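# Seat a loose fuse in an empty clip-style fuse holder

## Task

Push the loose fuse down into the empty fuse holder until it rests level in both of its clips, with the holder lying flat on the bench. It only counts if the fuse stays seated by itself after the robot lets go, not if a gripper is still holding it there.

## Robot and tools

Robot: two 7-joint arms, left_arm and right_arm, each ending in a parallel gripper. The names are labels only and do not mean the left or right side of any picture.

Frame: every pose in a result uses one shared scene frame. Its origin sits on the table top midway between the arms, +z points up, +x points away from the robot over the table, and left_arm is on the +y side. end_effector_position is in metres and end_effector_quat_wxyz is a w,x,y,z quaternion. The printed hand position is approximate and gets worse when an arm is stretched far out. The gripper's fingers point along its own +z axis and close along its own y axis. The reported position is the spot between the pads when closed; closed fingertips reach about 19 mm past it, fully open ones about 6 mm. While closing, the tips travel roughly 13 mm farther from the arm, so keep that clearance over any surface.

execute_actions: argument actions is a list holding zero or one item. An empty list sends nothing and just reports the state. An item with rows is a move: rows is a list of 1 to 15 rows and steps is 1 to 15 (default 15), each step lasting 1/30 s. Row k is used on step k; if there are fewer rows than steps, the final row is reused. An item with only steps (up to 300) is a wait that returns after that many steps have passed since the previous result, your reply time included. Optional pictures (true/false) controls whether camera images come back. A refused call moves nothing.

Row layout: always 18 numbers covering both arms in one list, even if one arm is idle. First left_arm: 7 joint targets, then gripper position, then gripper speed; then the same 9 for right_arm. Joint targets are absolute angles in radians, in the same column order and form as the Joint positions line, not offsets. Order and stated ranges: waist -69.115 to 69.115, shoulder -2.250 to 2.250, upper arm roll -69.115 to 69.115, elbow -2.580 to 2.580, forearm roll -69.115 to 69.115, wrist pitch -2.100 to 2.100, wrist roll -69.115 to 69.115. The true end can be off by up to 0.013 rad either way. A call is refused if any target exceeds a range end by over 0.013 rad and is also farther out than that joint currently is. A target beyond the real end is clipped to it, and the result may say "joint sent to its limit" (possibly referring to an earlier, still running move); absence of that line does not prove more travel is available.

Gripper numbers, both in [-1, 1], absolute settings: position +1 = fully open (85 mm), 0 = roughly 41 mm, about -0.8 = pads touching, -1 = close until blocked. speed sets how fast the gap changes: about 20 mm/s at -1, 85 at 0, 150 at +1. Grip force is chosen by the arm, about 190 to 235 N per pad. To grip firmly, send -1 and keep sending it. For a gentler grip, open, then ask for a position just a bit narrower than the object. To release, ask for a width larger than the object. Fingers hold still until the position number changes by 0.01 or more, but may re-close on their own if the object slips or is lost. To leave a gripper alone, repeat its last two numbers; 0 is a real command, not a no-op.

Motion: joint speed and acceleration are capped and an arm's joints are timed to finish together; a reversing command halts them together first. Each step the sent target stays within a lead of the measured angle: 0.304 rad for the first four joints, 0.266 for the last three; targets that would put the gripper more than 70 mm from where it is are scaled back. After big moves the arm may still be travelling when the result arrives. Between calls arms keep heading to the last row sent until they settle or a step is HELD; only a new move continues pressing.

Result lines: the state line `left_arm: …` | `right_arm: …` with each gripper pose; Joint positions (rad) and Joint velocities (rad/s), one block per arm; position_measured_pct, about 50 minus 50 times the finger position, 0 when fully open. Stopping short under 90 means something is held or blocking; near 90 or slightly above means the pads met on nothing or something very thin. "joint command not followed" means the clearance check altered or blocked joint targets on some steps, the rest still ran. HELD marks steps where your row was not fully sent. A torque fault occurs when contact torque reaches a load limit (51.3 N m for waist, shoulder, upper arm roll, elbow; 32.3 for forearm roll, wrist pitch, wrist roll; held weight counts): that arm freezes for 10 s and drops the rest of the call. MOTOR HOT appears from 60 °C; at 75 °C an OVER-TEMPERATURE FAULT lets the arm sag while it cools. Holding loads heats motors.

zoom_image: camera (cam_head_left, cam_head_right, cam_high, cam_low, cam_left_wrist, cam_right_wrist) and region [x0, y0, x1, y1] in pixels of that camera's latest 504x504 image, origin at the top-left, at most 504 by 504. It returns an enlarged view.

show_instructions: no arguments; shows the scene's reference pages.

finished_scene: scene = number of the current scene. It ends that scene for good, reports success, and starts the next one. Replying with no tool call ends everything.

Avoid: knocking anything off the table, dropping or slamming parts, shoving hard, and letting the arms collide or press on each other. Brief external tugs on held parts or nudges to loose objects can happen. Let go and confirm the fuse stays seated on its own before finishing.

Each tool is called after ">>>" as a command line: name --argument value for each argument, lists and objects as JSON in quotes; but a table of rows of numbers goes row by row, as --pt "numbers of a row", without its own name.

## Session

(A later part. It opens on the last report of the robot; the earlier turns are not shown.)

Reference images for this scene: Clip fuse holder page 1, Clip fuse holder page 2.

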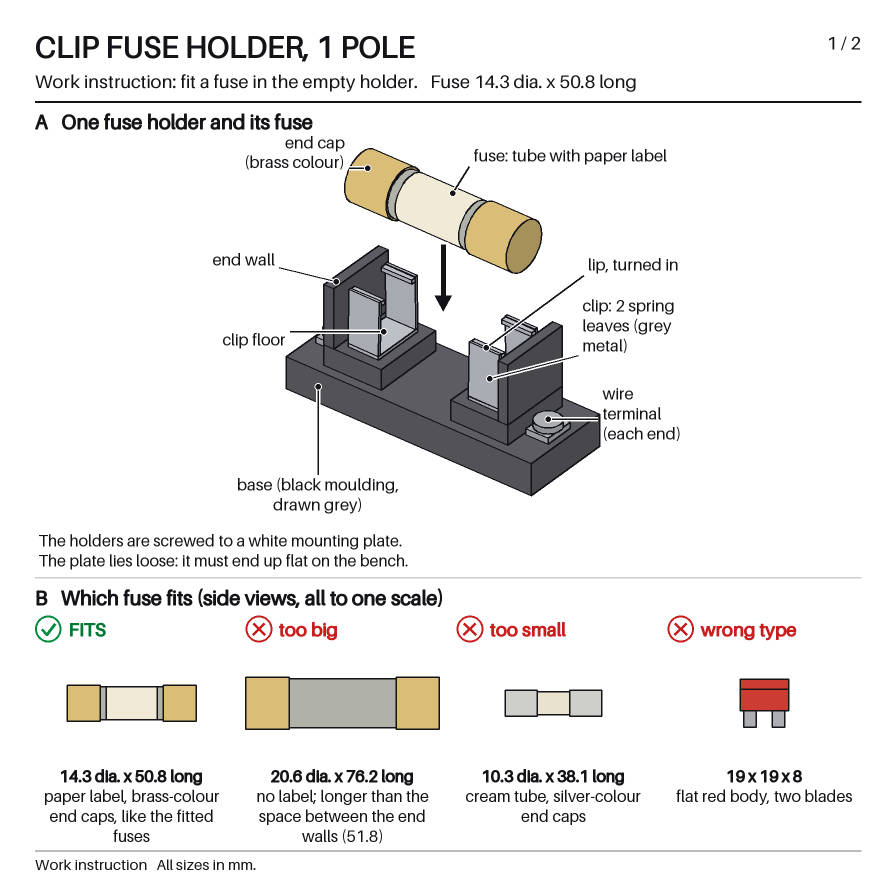

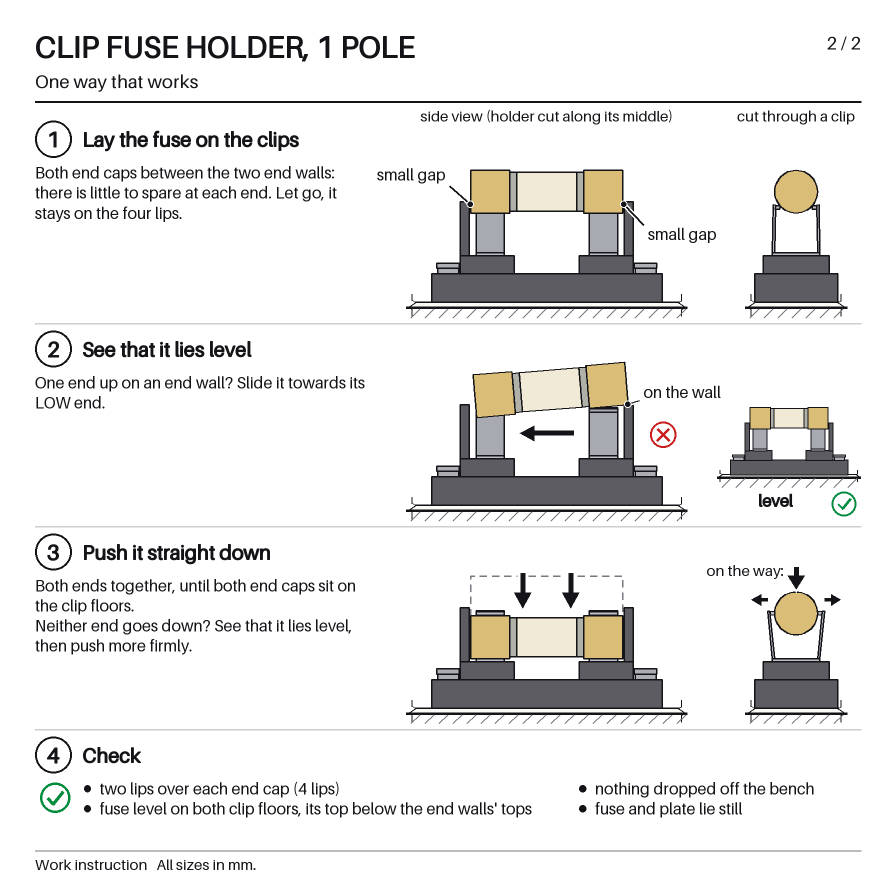

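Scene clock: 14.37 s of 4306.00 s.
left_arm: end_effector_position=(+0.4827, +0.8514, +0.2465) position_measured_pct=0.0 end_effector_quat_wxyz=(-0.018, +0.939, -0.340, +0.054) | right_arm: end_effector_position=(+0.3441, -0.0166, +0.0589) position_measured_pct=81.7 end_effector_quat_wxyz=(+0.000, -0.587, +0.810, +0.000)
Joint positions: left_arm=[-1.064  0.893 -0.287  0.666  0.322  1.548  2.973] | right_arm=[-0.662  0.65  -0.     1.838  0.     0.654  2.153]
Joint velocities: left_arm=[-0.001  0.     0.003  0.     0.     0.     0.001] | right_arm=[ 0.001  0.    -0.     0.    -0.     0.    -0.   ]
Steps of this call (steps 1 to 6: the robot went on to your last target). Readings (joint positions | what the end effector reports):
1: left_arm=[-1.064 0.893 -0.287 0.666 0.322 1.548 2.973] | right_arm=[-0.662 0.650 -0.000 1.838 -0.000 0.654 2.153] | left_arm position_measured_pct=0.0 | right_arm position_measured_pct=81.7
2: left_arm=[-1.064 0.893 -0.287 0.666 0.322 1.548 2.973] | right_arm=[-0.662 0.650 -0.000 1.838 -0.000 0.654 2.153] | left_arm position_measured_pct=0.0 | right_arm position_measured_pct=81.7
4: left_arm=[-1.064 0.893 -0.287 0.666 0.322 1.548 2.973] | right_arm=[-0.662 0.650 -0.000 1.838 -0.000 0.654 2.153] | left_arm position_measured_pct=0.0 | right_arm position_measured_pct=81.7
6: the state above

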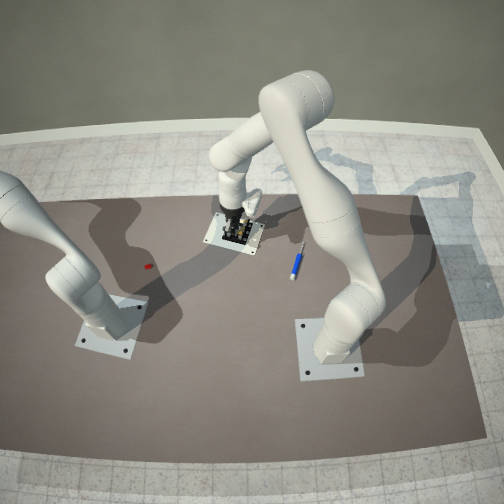

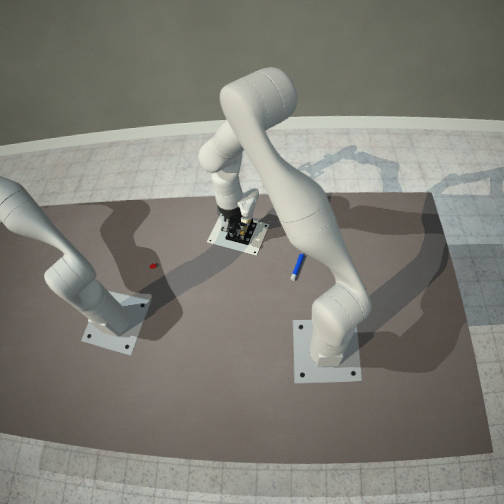

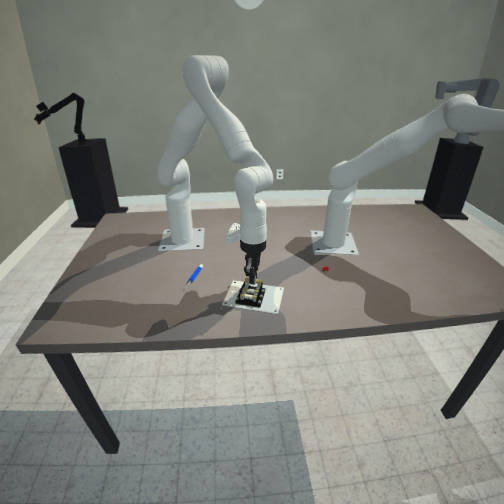

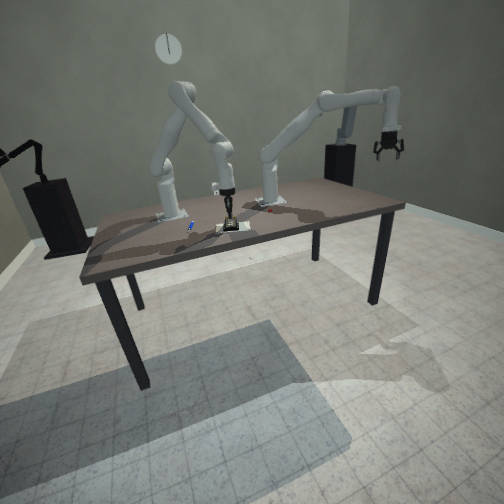

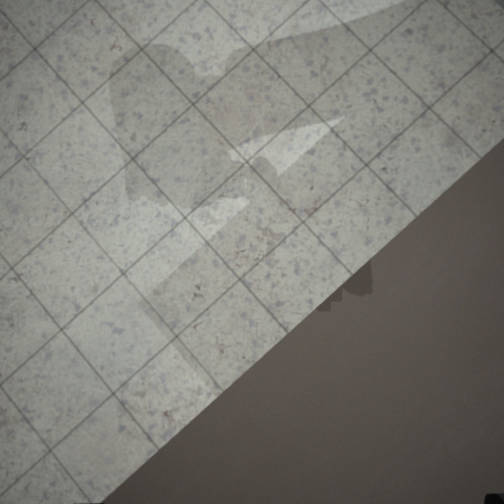

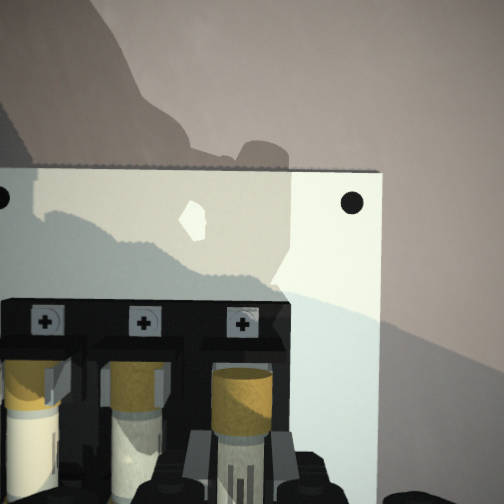

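>>> execute_actions --actions '[{"rows": [[-1.064, 0.893, -0.287, 0.666, 0.322, 1.548, 2.973, 1, 0, -0.6616, 0.6494, 0.0, 1.83925, 0.0, 0.65295, 2.1534, -1, -0.3],[-1.064, 0.893, -0.287, 0.666, 0.322, 1.548, 2.973, 1, 0, -0.6616, 0.6494, 0.0, 1.83925, 0.0, 0.65295, 2.1534, -1, -0.3],[-1.064, 0.893, -0.287, 0.666, 0.322, 1.548, 2.973, 1, 0, -0.6616, 0.6514, 0.0, 1.8399, 0.0, 0.6503, 2.1534, -1, -0.3],[-1.064, 0.893, -0.287, 0.666, 0.322, 1.548, 2.973, 1, 0, -0.6616, 0.6533, 0.0, 1.8405, 0.0, 0.6478, 2.1534, -1, -0.3],[-1.064, 0.893, -0.287, 0.666, 0.322, 1.548, 2.973, 1, 0, -0.6616, 0.6553, 0.0, 1.8412, 0.0, 0.6451, 2.1534, -1, -0.3],[-1.064, 0.893, -0.287, 0.666, 0.322, 1.548, 2.973, 1, 0, -0.6616, 0.6573, 0.0, 1.8418, 0.0, 0.6425, 2.1534, -1, -0.3],[-1.064, 0.893, -0.287, 0.666, 0.322, 1.548, 2.973, 1, 0, -0.6616, 0.6593, 0.0, 1.8425, 0.0, 0.6398, 2.1534, -1, -0.3],[-1.064, 0.893, -0.287, 0.666, 0.322, 1.548, 2.973, 1, 0, -0.6616, 0.66124, 0.0, 1.8431, 0.0, 0.63726, 2.1534, -1, -0.3]], "steps": 15}]'

>>> zoom_image --camera "cam_right_wrist" --region '[100, 282, 310, 452]'

>>> zoom_image --camera "cam_high" --region '[220, 265, 290, 315]'

Scene clock: 17.17 s of 4306.00 s.
left_arm: end_effector_position=(+0.4827, +0.8514, +0.2465) position_measured_pct=0.0 end_effector_quat_wxyz=(-0.018, +0.939, -0.340, +0.054) | right_arm: end_effector_position=(+0.3439, -0.0169, +0.0534) position_measured_pct=81.7 end_effector_quat_wxyz=(+0.000, -0.587, +0.809, +0.000)
Joint positions: left_arm=[-1.064  0.893 -0.287  0.666  0.322  1.548  2.973] | right_arm=[-0.662  0.66  -0.     1.843  0.     0.638  2.153]
Joint velocities: left_arm=[-0.001 -0.    -0.001 -0.    -0.    -0.     0.001] | right_arm=[ 0.001 -0.     0.     0.    -0.    -0.    -0.   ]
Steps of this call (steps 1 to 15: the robot went on to your last target; steps 16 to 69: nothing new was sent; steps 70 to 84: all 15 steps of this action). Readings (joint positions | what the end effector reports):
70: left_arm=[-1.064 0.893 -0.287 0.666 0.322 1.548 2.973] | right_arm=[-0.662 0.650 -0.000 1.838 -0.000 0.653 2.153] | left_arm position_measured_pct=0.0 | right_arm position_measured_pct=81.7
71: left_arm=[-1.064 0.893 -0.287 0.666 0.322 1.548 2.973] | right_arm=[-0.662 0.649 -0.000 1.839 -0.000 0.653 2.153] | left_arm position_measured_pct=0.0 | right_arm position_measured_pct=81.7
73: left_arm=[-1.064 0.893 -0.287 0.666 0.322 1.548 2.973] | right_arm=[-0.662 0.652 0.000 1.840 0.000 0.651 2.153] | left_arm position_measured_pct=0.0 | right_arm position_measured_pct=81.7
77: left_arm=[-1.064 0.893 -0.287 0.666 0.322 1.548 2.973] | right_arm=[-0.662 0.659 0.000 1.842 -0.000 0.641 2.153] | left_arm position_measured_pct=0.0 | right_arm position_measured_pct=81.7
84: the state above

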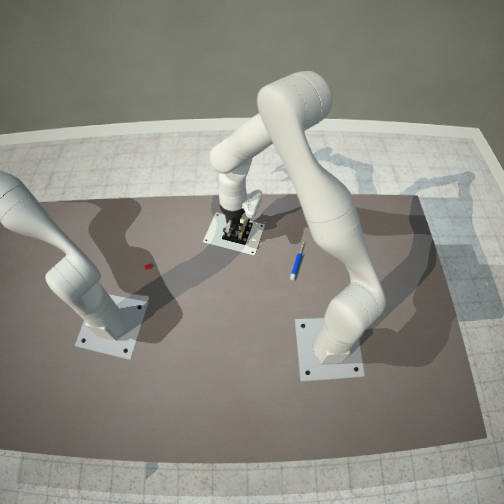

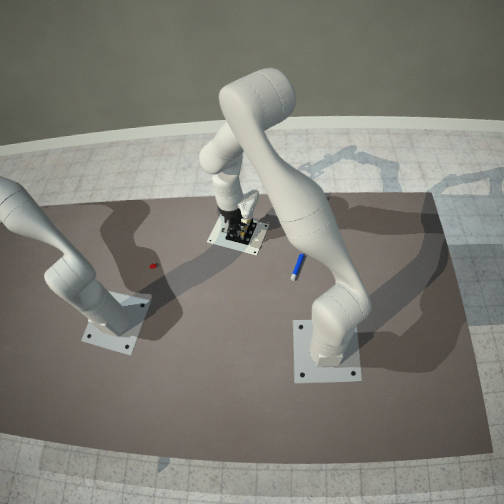

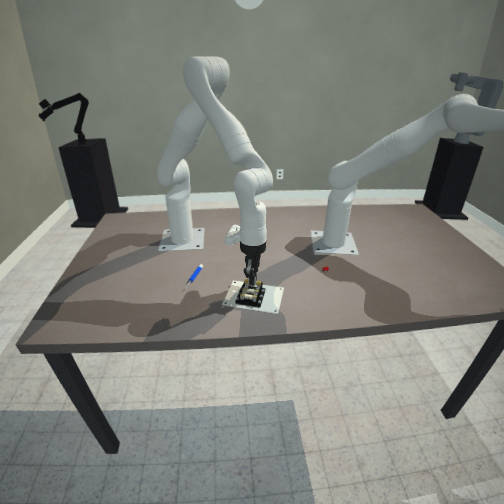

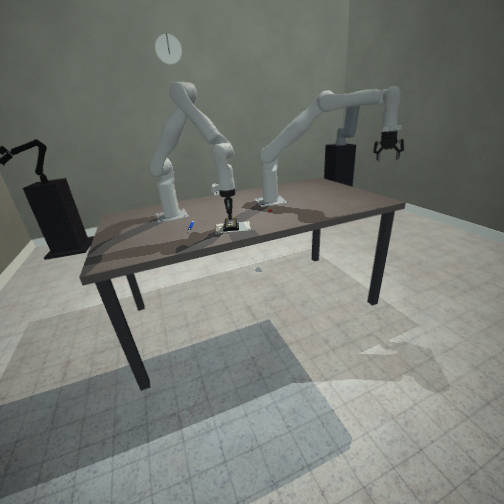

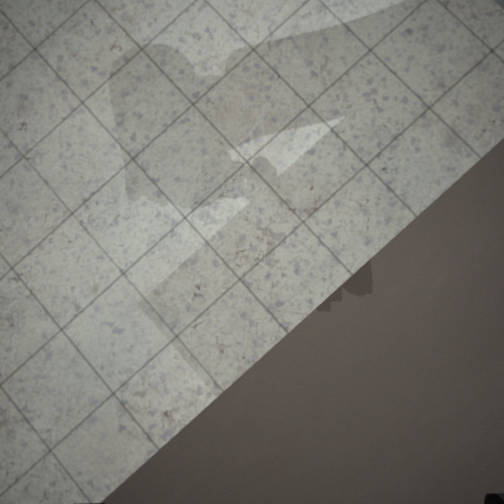

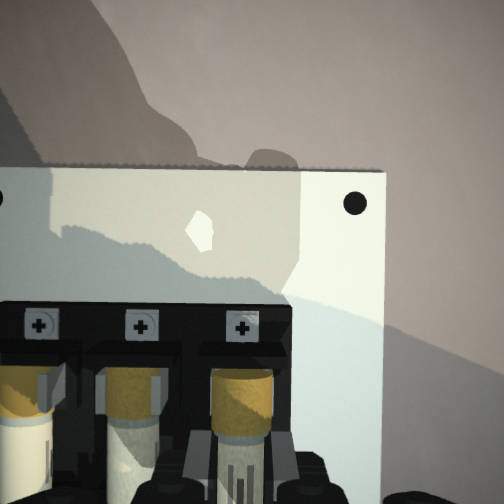

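Region (100, 282, 310, 452) of cam_right_wrist's 504x504 image, scaled by 2.400; it fills the top 408 rows of this view, and the rest is white.

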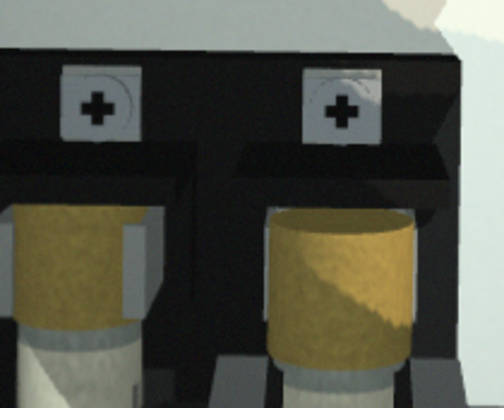

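Region (220, 265, 290, 315) of cam_high's 504x504 image, scaled by 7.200, with more detail than that image has; it fills the top 360 rows of this view, and the rest is white.

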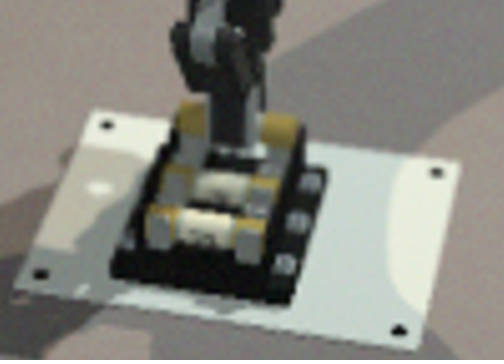

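>>> execute_actions --actions '[{"rows": [[-1.064, 0.893, -0.287, 0.666, 0.322, 1.548, 2.973, 1, 0, -0.6616, 0.664, 0.0, 1.8442, 0.0, 0.637, 2.1534, -1, -0.3],[-1.064, 0.893, -0.287, 0.666, 0.322, 1.548, 2.973, 1, 0, -0.6616, 0.667, 0.0, 1.8454, 0.0, 0.636, 2.1534, -1, -0.3],[-1.064, 0.893, -0.287, 0.666, 0.322, 1.548, 2.973, 1, 0, -0.6616, 0.67, 0.0, 1.8465, 0.0, 0.6347, 2.1534, -1, -0.3],[-1.064, 0.893, -0.287, 0.666, 0.322, 1.548, 2.973, 1, 0, -0.6616, 0.673, 0.0, 1.8476, 0.0, 0.6334, 2.1534, -1, -0.3],[-1.064, 0.893, -0.287, 0.666, 0.322, 1.548, 2.973, 1, 0, -0.6616, 0.6764, 0.0, 1.8489, 0.0, 0.6321, 2.1534, -1, -0.3],[-1.064, 0.893, -0.287, 0.666, 0.322, 1.548, 2.973, 1, 0, -0.6616, 0.6798, 0.0, 1.8501, 0.0, 0.6308, 2.1534, -1, -0.3]], "steps": 10}]' --pictures false

Scene clock: 18.60 s of 4306.00 s.
left_arm: end_effector_position=(+0.4827, +0.8514, +0.2465) position_measured_pct=0.0 end_effector_quat_wxyz=(-0.018, +0.939, -0.340, +0.054) | right_arm: end_effector_position=(+0.3437, -0.0169, +0.0506) position_measured_pct=81.7 end_effector_quat_wxyz=(-0.000, -0.587, +0.809, +0.000)
Joint positions: left_arm=[-1.064  0.893 -0.287  0.666  0.322  1.548  2.973] | right_arm=[-0.662  0.666 -0.     1.845 -0.     0.632  2.154]
Joint velocities: left_arm=[ 0.     0.    -0.001  0.    -0.     0.001 -0.001] | right_arm=[ 0.001 -0.     0.     0.     0.    -0.002 -0.002]
Steps of this call (steps 1 to 15: the robot went on to your last target; steps 16 to 33: nothing new was sent; steps 34 to 43: all 10 steps of this action). Readings (joint positions | what the end effector reports):
34: left_arm=[-1.064 0.893 -0.287 0.666 0.322 1.548 2.973] | right_arm=[-0.662 0.661 -0.000 1.843 0.000 0.638 2.154] | left_arm position_measured_pct=0.0 | right_arm position_measured_pct=81.7
35: left_arm=[-1.064 0.893 -0.287 0.666 0.322 1.548 2.973] | right_arm=[-0.662 0.662 -0.000 1.843 0.000 0.637 2.154] | left_arm position_measured_pct=0.0 | right_arm position_measured_pct=81.7
37: left_arm=[-1.064 0.893 -0.287 0.666 0.322 1.548 2.973] | right_arm=[-0.662 0.663 -0.000 1.843 -0.000 0.636 2.154] | left_arm position_measured_pct=0.0 | right_arm position_measured_pct=81.7
41: left_arm=[-1.064 0.893 -0.287 0.666 0.322 1.548 2.973] | right_arm=[-0.662 0.666 -0.000 1.844 -0.000 0.632 2.154] | left_arm position_measured_pct=0.0 | right_arm position_measured_pct=81.7
43: the state above

As predicted. Continue through.

>>> execute_actions --actions '[{"rows": [[-1.064, 0.893, -0.287, 0.666, 0.322, 1.548, 2.973, 1, 0, -0.6616, 0.681, 0.0, 1.8506, 0.0, 0.63, 2.1534, -1, -0.3],[-1.064, 0.893, -0.287, 0.666, 0.322, 1.548, 2.973, 1, 0, -0.6616, 0.683, 0.0, 1.8513, 0.0, 0.629, 2.1534, -1, -0.3],[-1.064, 0.893, -0.287, 0.666, 0.322, 1.548, 2.973, 1, 0, -0.6616, 0.685, 0.0, 1.852, 0.0, 0.627, 2.1534, -1, -0.3],[-1.064, 0.893, -0.287, 0.666, 0.322, 1.548, 2.973, 1, 0, -0.6616, 0.686, 0.0, 1.852, 0.0, 0.6245, 2.1534, -1, -0.3],[-1.064, 0.893, -0.287, 0.666, 0.322, 1.548, 2.973, 1, 0, -0.6616, 0.687, 0.0, 1.852, 0.0, 0.622, 2.1534, -1, -0.3],[-1.064, 0.893, -0.287, 0.666, 0.322, 1.548, 2.973, 1, 0, -0.6616, 0.687, 0.0, 1.8518, 0.0, 0.619, 2.1534, -1, -0.3],[-1.064, 0.893, -0.287, 0.666, 0.322, 1.548, 2.973, 1, 0, -0.6616, 0.687, 0.0, 1.8515, 0.0, 0.616, 2.1534, -1, -0.3],[-1.064, 0.893, -0.287, 0.666, 0.322, 1.548, 2.973, 1, 0, -0.6616, 0.687, 0.0, 1.8512, 0.0, 0.613, 2.1534, -1, -0.3],[-1.064, 0.893, -0.287, 0.666, 0.322, 1.548, 2.973, 1, 0, -0.6616, 0.687, 0.0, 1.851, 0.0, 0.610, 2.1534, -1, -0.3],[-1.064, 0.893, -0.287, 0.666, 0.322, 1.548, 2.973, 1, 0, -0.6616, 0.6875, 0.0, 1.8508, 0.0, 0.607, 2.1534, -1, -0.3],[-1.064, 0.893, -0.287, 0.666, 0.322, 1.548, 2.973, 1, 0, -0.6616, 0.688, 0.0, 1.8507, 0.0, 0.605, 2.1534, -1, -0.3],[-1.064, 0.893, -0.287, 0.666, 0.322, 1.548, 2.973, 1, 0, -0.6616, 0.6885, 0.0, 1.851, 0.0, 0.603, 2.1534, -1, -0.3]], "steps": 15}]' --pictures false

Scene clock: 20.73 s of 4306.00 s.
left_arm: end_effector_position=(+0.4827, +0.8514, +0.2465) position_measured_pct=0.0 end_effector_quat_wxyz=(-0.018, +0.939, -0.340, +0.054) | right_arm: end_effector_position=(+0.3436, -0.0168, +0.0405) position_measured_pct=81.7 end_effector_quat_wxyz=(+0.000, -0.587, +0.809, +0.000)
Joint positions: left_arm=[-1.064  0.893 -0.287  0.666  0.322  1.548  2.973] | right_arm=[-0.662  0.686 -0.     1.851 -0.     0.604  2.153]
Joint velocities: left_arm=[0.001 0.001 0.001 0.    0.002 0.    0.002] | right_arm=[ 0.001  0.006 -0.     0.    -0.001 -0.005  0.002]
Steps of this call (steps 1 to 15: the robot went on to your last target; steps 16 to 49: nothing new was sent; steps 50 to 64: all 15 steps of this action). Readings (joint positions | what the end effector reports):
50: left_arm=[-1.064 0.893 -0.287 0.666 0.322 1.548 2.973] | right_arm=[-0.662 0.666 -0.000 1.845 -0.000 0.632 2.154] | left_arm position_measured_pct=0.0 | right_arm position_measured_pct=81.7
51: left_arm=[-1.064 0.893 -0.287 0.666 0.322 1.548 2.973] | right_arm=[-0.662 0.667 -0.000 1.845 -0.000 0.631 2.154] | left_arm position_measured_pct=0.0 | right_arm position_measured_pct=81.7
53: left_arm=[-1.064 0.893 -0.287 0.666 0.322 1.548 2.973] | right_arm=[-0.662 0.669 -0.000 1.845 -0.000 0.628 2.154] | left_arm position_measured_pct=0.0 | right_arm position_measured_pct=81.7
57: left_arm=[-1.064 0.893 -0.287 0.666 0.322 1.548 2.973] | right_arm=[-0.662 0.676 -0.000 1.848 0.000 0.617 2.154] | left_arm position_measured_pct=0.0 | right_arm position_measured_pct=81.7
64: the state above

>>> execute_actions --actions '[{"rows": [[-1.064, 0.893, -0.287, 0.666, 0.322, 1.548, 2.973, 1, 0, -0.6616, 0.692, 0.0, 1.8525, 0.0, 0.602, 2.1534, -1, -0.3]], "steps": 8}]' --pictures false

>>> execute_actions --actions '[{"rows": [[-1.064, 0.893, -0.287, 0.666, 0.322, 1.548, 2.973, 1, 0, -0.6616, 0.687, 0.0, 1.8505, 0.0, 0.6041, 2.1534, -0.45, -0.3]], "steps": 9}]' --pictures false

>>> execute_actions --actions '[{"rows": [[-1.064, 0.893, -0.287, 0.666, 0.322, 1.548, 2.973, 1, 0, -0.6616, 0.6494, 0.0, 1.83925, 0.0, 0.65295, 2.1534, -0.45, -0.3],[-1.064, 0.893, -0.287, 0.666, 0.322, 1.548, 2.973, 1, 0, -0.6616, 0.6494, 0.0, 1.83925, 0.0, 0.65295, 2.1534, -0.45, -0.3],[-1.064, 0.893, -0.287, 0.666, 0.322, 1.548, 2.973, 1, 0, -0.6616, 0.6494, 0.0, 1.83925, 0.0, 0.65295, 2.1534, -0.45, -0.3],[-1.064, 0.893, -0.287, 0.666, 0.322, 1.548, 2.973, 1, 0, -0.6616, 0.6494, 0.0, 1.83925, 0.0, 0.65295, 2.1534, -0.45, -0.3],[-1.064, 0.893, -0.287, 0.666, 0.322, 1.548, 2.973, 1, 0, -0.6616, 0.6494, 0.0, 1.83925, 0.0, 0.65295, 2.1534, -0.45, -0.3],[-1.064, 0.893, -0.287, 0.666, 0.322, 1.548, 2.973, 1, 0, -0.70, 0.64, 0.0, 1.74, 0.0, 0.7616, 2.115, -0.45, -0.3]], "steps": 15}]' --pictures false

>>> execute_actions --actions '[{"steps": 6}]'

Scene clock: 22.17 s of 4306.00 s.
left_arm: end_effector_position=(+0.4827, +0.8514, +0.2465) position_measured_pct=0.0 end_effector_quat_wxyz=(-0.018, +0.939, -0.340, +0.054) | right_arm: end_effector_position=(+0.3435, -0.0168, +0.0401) position_measured_pct=81.7 end_effector_quat_wxyz=(+0.000, -0.587, +0.809, +0.000)
Joint positions: left_arm=[-1.064  0.893 -0.287  0.666  0.322  1.548  2.973] | right_arm=[-0.662  0.687 -0.     1.852 -0.     0.603  2.153]
Joint velocities: left_arm=[ 0.    -0.001  0.002 -0.    -0.001 -0.001 -0.   ] | right_arm=[-0.001 -0.001 -0.     0.    -0.    -0.    -0.   ]
Steps of this call (steps 1 to 15: the robot went on to your last target; steps 16 to 35: nothing new was sent; steps 36 to 43: all 8 steps of this action). Readings (joint positions | what the end effector reports):
36: left_arm=[-1.064 0.893 -0.287 0.666 0.322 1.548 2.973] | right_arm=[-0.662 0.687 -0.000 1.851 -0.000 0.604 2.153] | left_arm position_measured_pct=0.0 | right_arm position_measured_pct=81.7
37: left_arm=[-1.064 0.893 -0.287 0.666 0.322 1.548 2.973] | right_arm=[-0.662 0.687 -0.000 1.851 -0.000 0.604 2.153] | left_arm position_measured_pct=0.0 | right_arm position_measured_pct=81.7
39: left_arm=[-1.064 0.893 -0.287 0.666 0.322 1.548 2.973] | right_arm=[-0.662 0.687 -0.000 1.851 -0.000 0.603 2.153] | left_arm position_measured_pct=0.0 | right_arm position_measured_pct=81.7
43: the state above

Scene clock: 22.47 s of 4306.00 s.
left_arm: end_effector_position=(+0.4827, +0.8514, +0.2465) position_measured_pct=0.0 end_effector_quat_wxyz=(-0.018, +0.939, -0.340, +0.054) | right_arm: end_effector_position=(+0.3440, -0.0169, +0.0402) position_measured_pct=72.6 end_effector_quat_wxyz=(+0.000, -0.587, +0.809, -0.000)
Joint positions: left_arm=[-1.064  0.893 -0.287  0.666  0.322  1.548  2.973] | right_arm=[-0.662  0.687  0.     1.851  0.     0.604  2.153]
Joint velocities: left_arm=[-0.001  0.001  0.    -0.     0.     0.    -0.001] | right_arm=[-0.001  0.001 -0.    -0.    -0.    -0.    -0.001]
Steps of this call (steps 1 to 9: all 9 steps of this action). Readings (joint positions | what the end effector reports):
1: left_arm=[-1.064 0.893 -0.287 0.666 0.322 1.548 2.973] | right_arm=[-0.662 0.686 -0.000 1.851 -0.000 0.603 2.153] | left_arm position_measured_pct=0.0 | right_arm position_measured_pct=81.7
2: left_arm=[-1.064 0.893 -0.287 0.666 0.322 1.548 2.973] | right_arm=[-0.662 0.685 -0.000 1.851 -0.000 0.604 2.153] | left_arm position_measured_pct=0.0 | right_arm position_measured_pct=81.7
4: left_arm=[-1.064 0.893 -0.287 0.666 0.322 1.548 2.973] | right_arm=[-0.662 0.686 -0.000 1.851 -0.000 0.604 2.153] | left_arm position_measured_pct=0.0 | right_arm position_measured_pct=78.2
8: left_arm=[-1.064 0.893 -0.287 0.666 0.322 1.548 2.973] | right_arm=[-0.662 0.687 0.000 1.851 0.000 0.604 2.153] | left_arm position_measured_pct=0.0 | right_arm position_measured_pct=73.0
9: the state above

Scene clock: 22.97 s of 4306.00 s.
left_arm: end_effector_position=(+0.4827, +0.8514, +0.2465) position_measured_pct=0.0 end_effector_quat_wxyz=(-0.018, +0.939, -0.340, +0.054) | right_arm: end_effector_position=(+0.3515, +0.0115, +0.0835) position_measured_pct=72.6 end_effector_quat_wxyz=(+0.000, -0.587, +0.810, +0.000)
Joint positions: left_arm=[-1.064  0.893 -0.287  0.666  0.322  1.548  2.973] | right_arm=[-0.698  0.64  -0.001  1.74  -0.     0.761  2.115]
Joint velocities: left_arm=[-0.001 -0.001 -0.     0.     0.001 -0.     0.001] | right_arm=[-0.009 -0.002  0.015 -0.008  0.006  0.024 -0.002]
Steps of this call (steps 1 to 15: all 15 steps of this action). Readings (joint positions | what the end effector reports):
1: left_arm=[-1.064 0.893 -0.287 0.666 0.322 1.548 2.973] | right_arm=[-0.662 0.686 -0.000 1.850 0.000 0.605 2.153] | left_arm position_measured_pct=0.0 | right_arm position_measured_pct=72.6
2: left_arm=[-1.064 0.893 -0.287 0.666 0.322 1.548 2.973] | right_arm=[-0.662 0.679 -0.000 1.849 -0.000 0.612 2.153] | left_arm position_measured_pct=0.0 | right_arm position_measured_pct=72.6
4: left_arm=[-1.064 0.893 -0.287 0.666 0.322 1.548 2.973] | right_arm=[-0.662 0.657 -0.000 1.843 -0.000 0.640 2.153] | left_arm position_measured_pct=0.0 | right_arm position_measured_pct=72.6
8: left_arm=[-1.064 0.893 -0.287 0.666 0.322 1.548 2.973] | right_arm=[-0.670 0.649 0.001 1.822 0.000 0.674 2.147] | left_arm position_measured_pct=0.0 | right_arm position_measured_pct=72.6
15: the state above

Scene clock: 23.17 s of 4306.00 s.
left_arm: end_effector_position=(+0.4827, +0.8514, +0.2465) position_measured_pct=0.0 end_effector_quat_wxyz=(-0.018, +0.939, -0.340, +0.054) | right_arm: end_effector_position=(+0.3511, +0.0116, +0.0835) position_measured_pct=72.6 end_effector_quat_wxyz=(+0.000, -0.587, +0.810, +0.000)
Joint positions: left_arm=[-1.064  0.893 -0.287  0.666  0.322  1.548  2.973] | right_arm=[-0.7    0.64  -0.     1.74  -0.     0.762  2.115]
Joint velocities: left_arm=[-0.001 -0.001 -0.001 -0.    -0.     0.001  0.   ] | right_arm=[-0.003  0.    -0.    -0.    -0.     0.     0.   ]
Steps of this call (steps 1 to 6: the robot went on to your last target). Readings (joint positions | what the end effector reports):
1: left_arm=[-1.064 0.893 -0.287 0.666 0.322 1.548 2.973] | right_arm=[-0.699 0.640 -0.000 1.740 -0.000 0.761 2.115] | left_arm position_measured_pct=0.0 | right_arm position_measured_pct=72.6
2: left_arm=[-1.064 0.893 -0.287 0.666 0.322 1.548 2.973] | right_arm=[-0.699 0.640 -0.000 1.740 0.000 0.761 2.115] | left_arm position_measured_pct=0.0 | right_arm position_measured_pct=72.6
4: left_arm=[-1.064 0.893 -0.287 0.666 0.322 1.548 2.973] | right_arm=[-0.699 0.640 0.000 1.740 0.000 0.762 2.115] | left_arm position_measured_pct=0.0 | right_arm position_measured_pct=72.6
6: the state above

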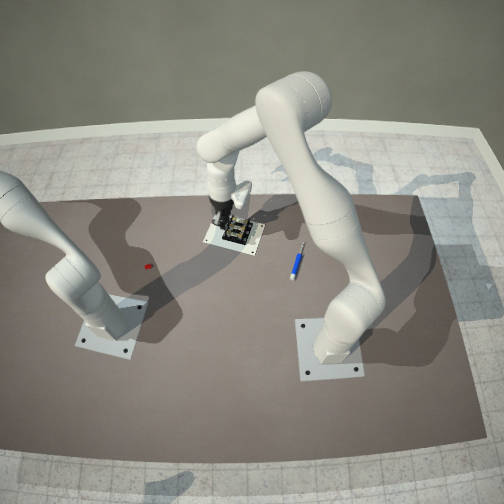

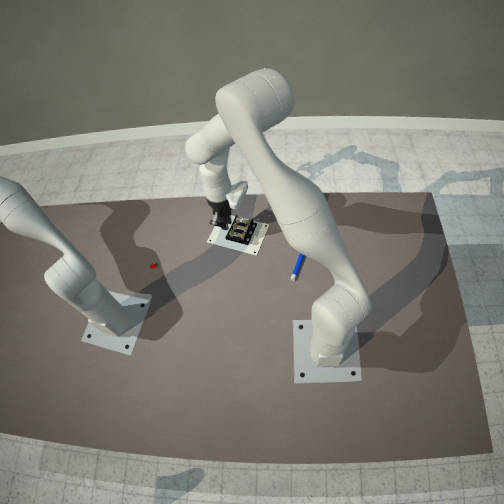

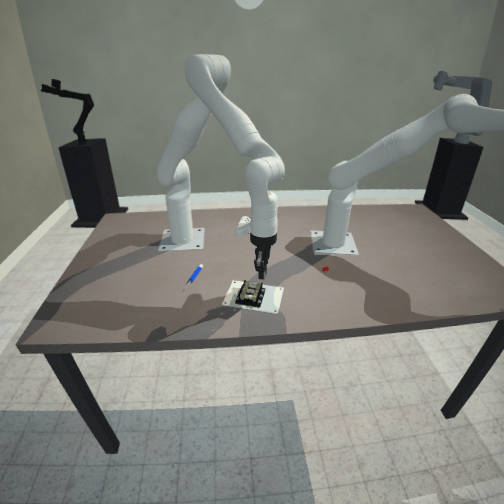

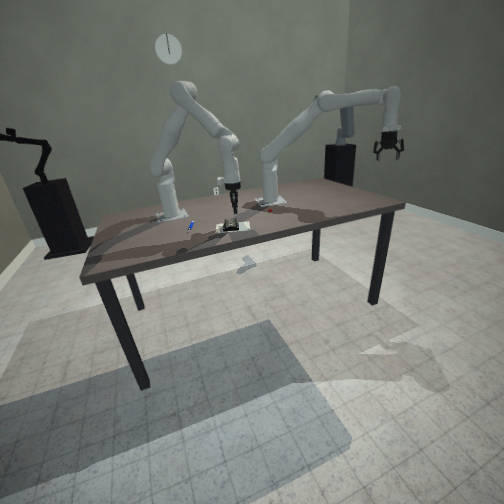

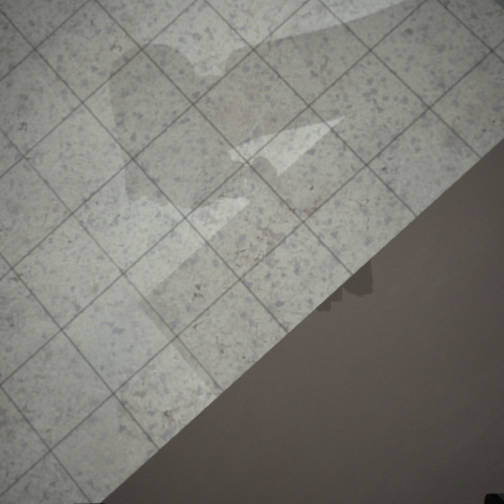

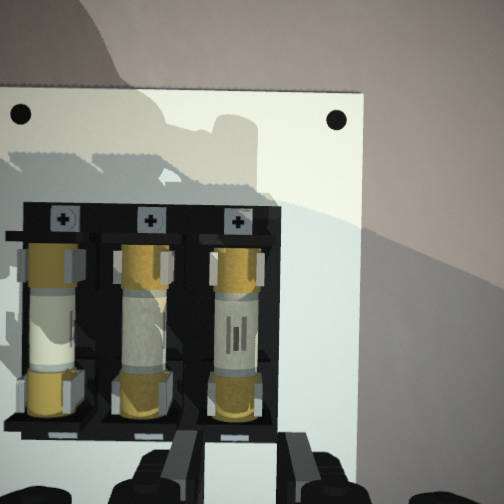

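>>> finished_scene --scene 2

The scene is finished: the task was done.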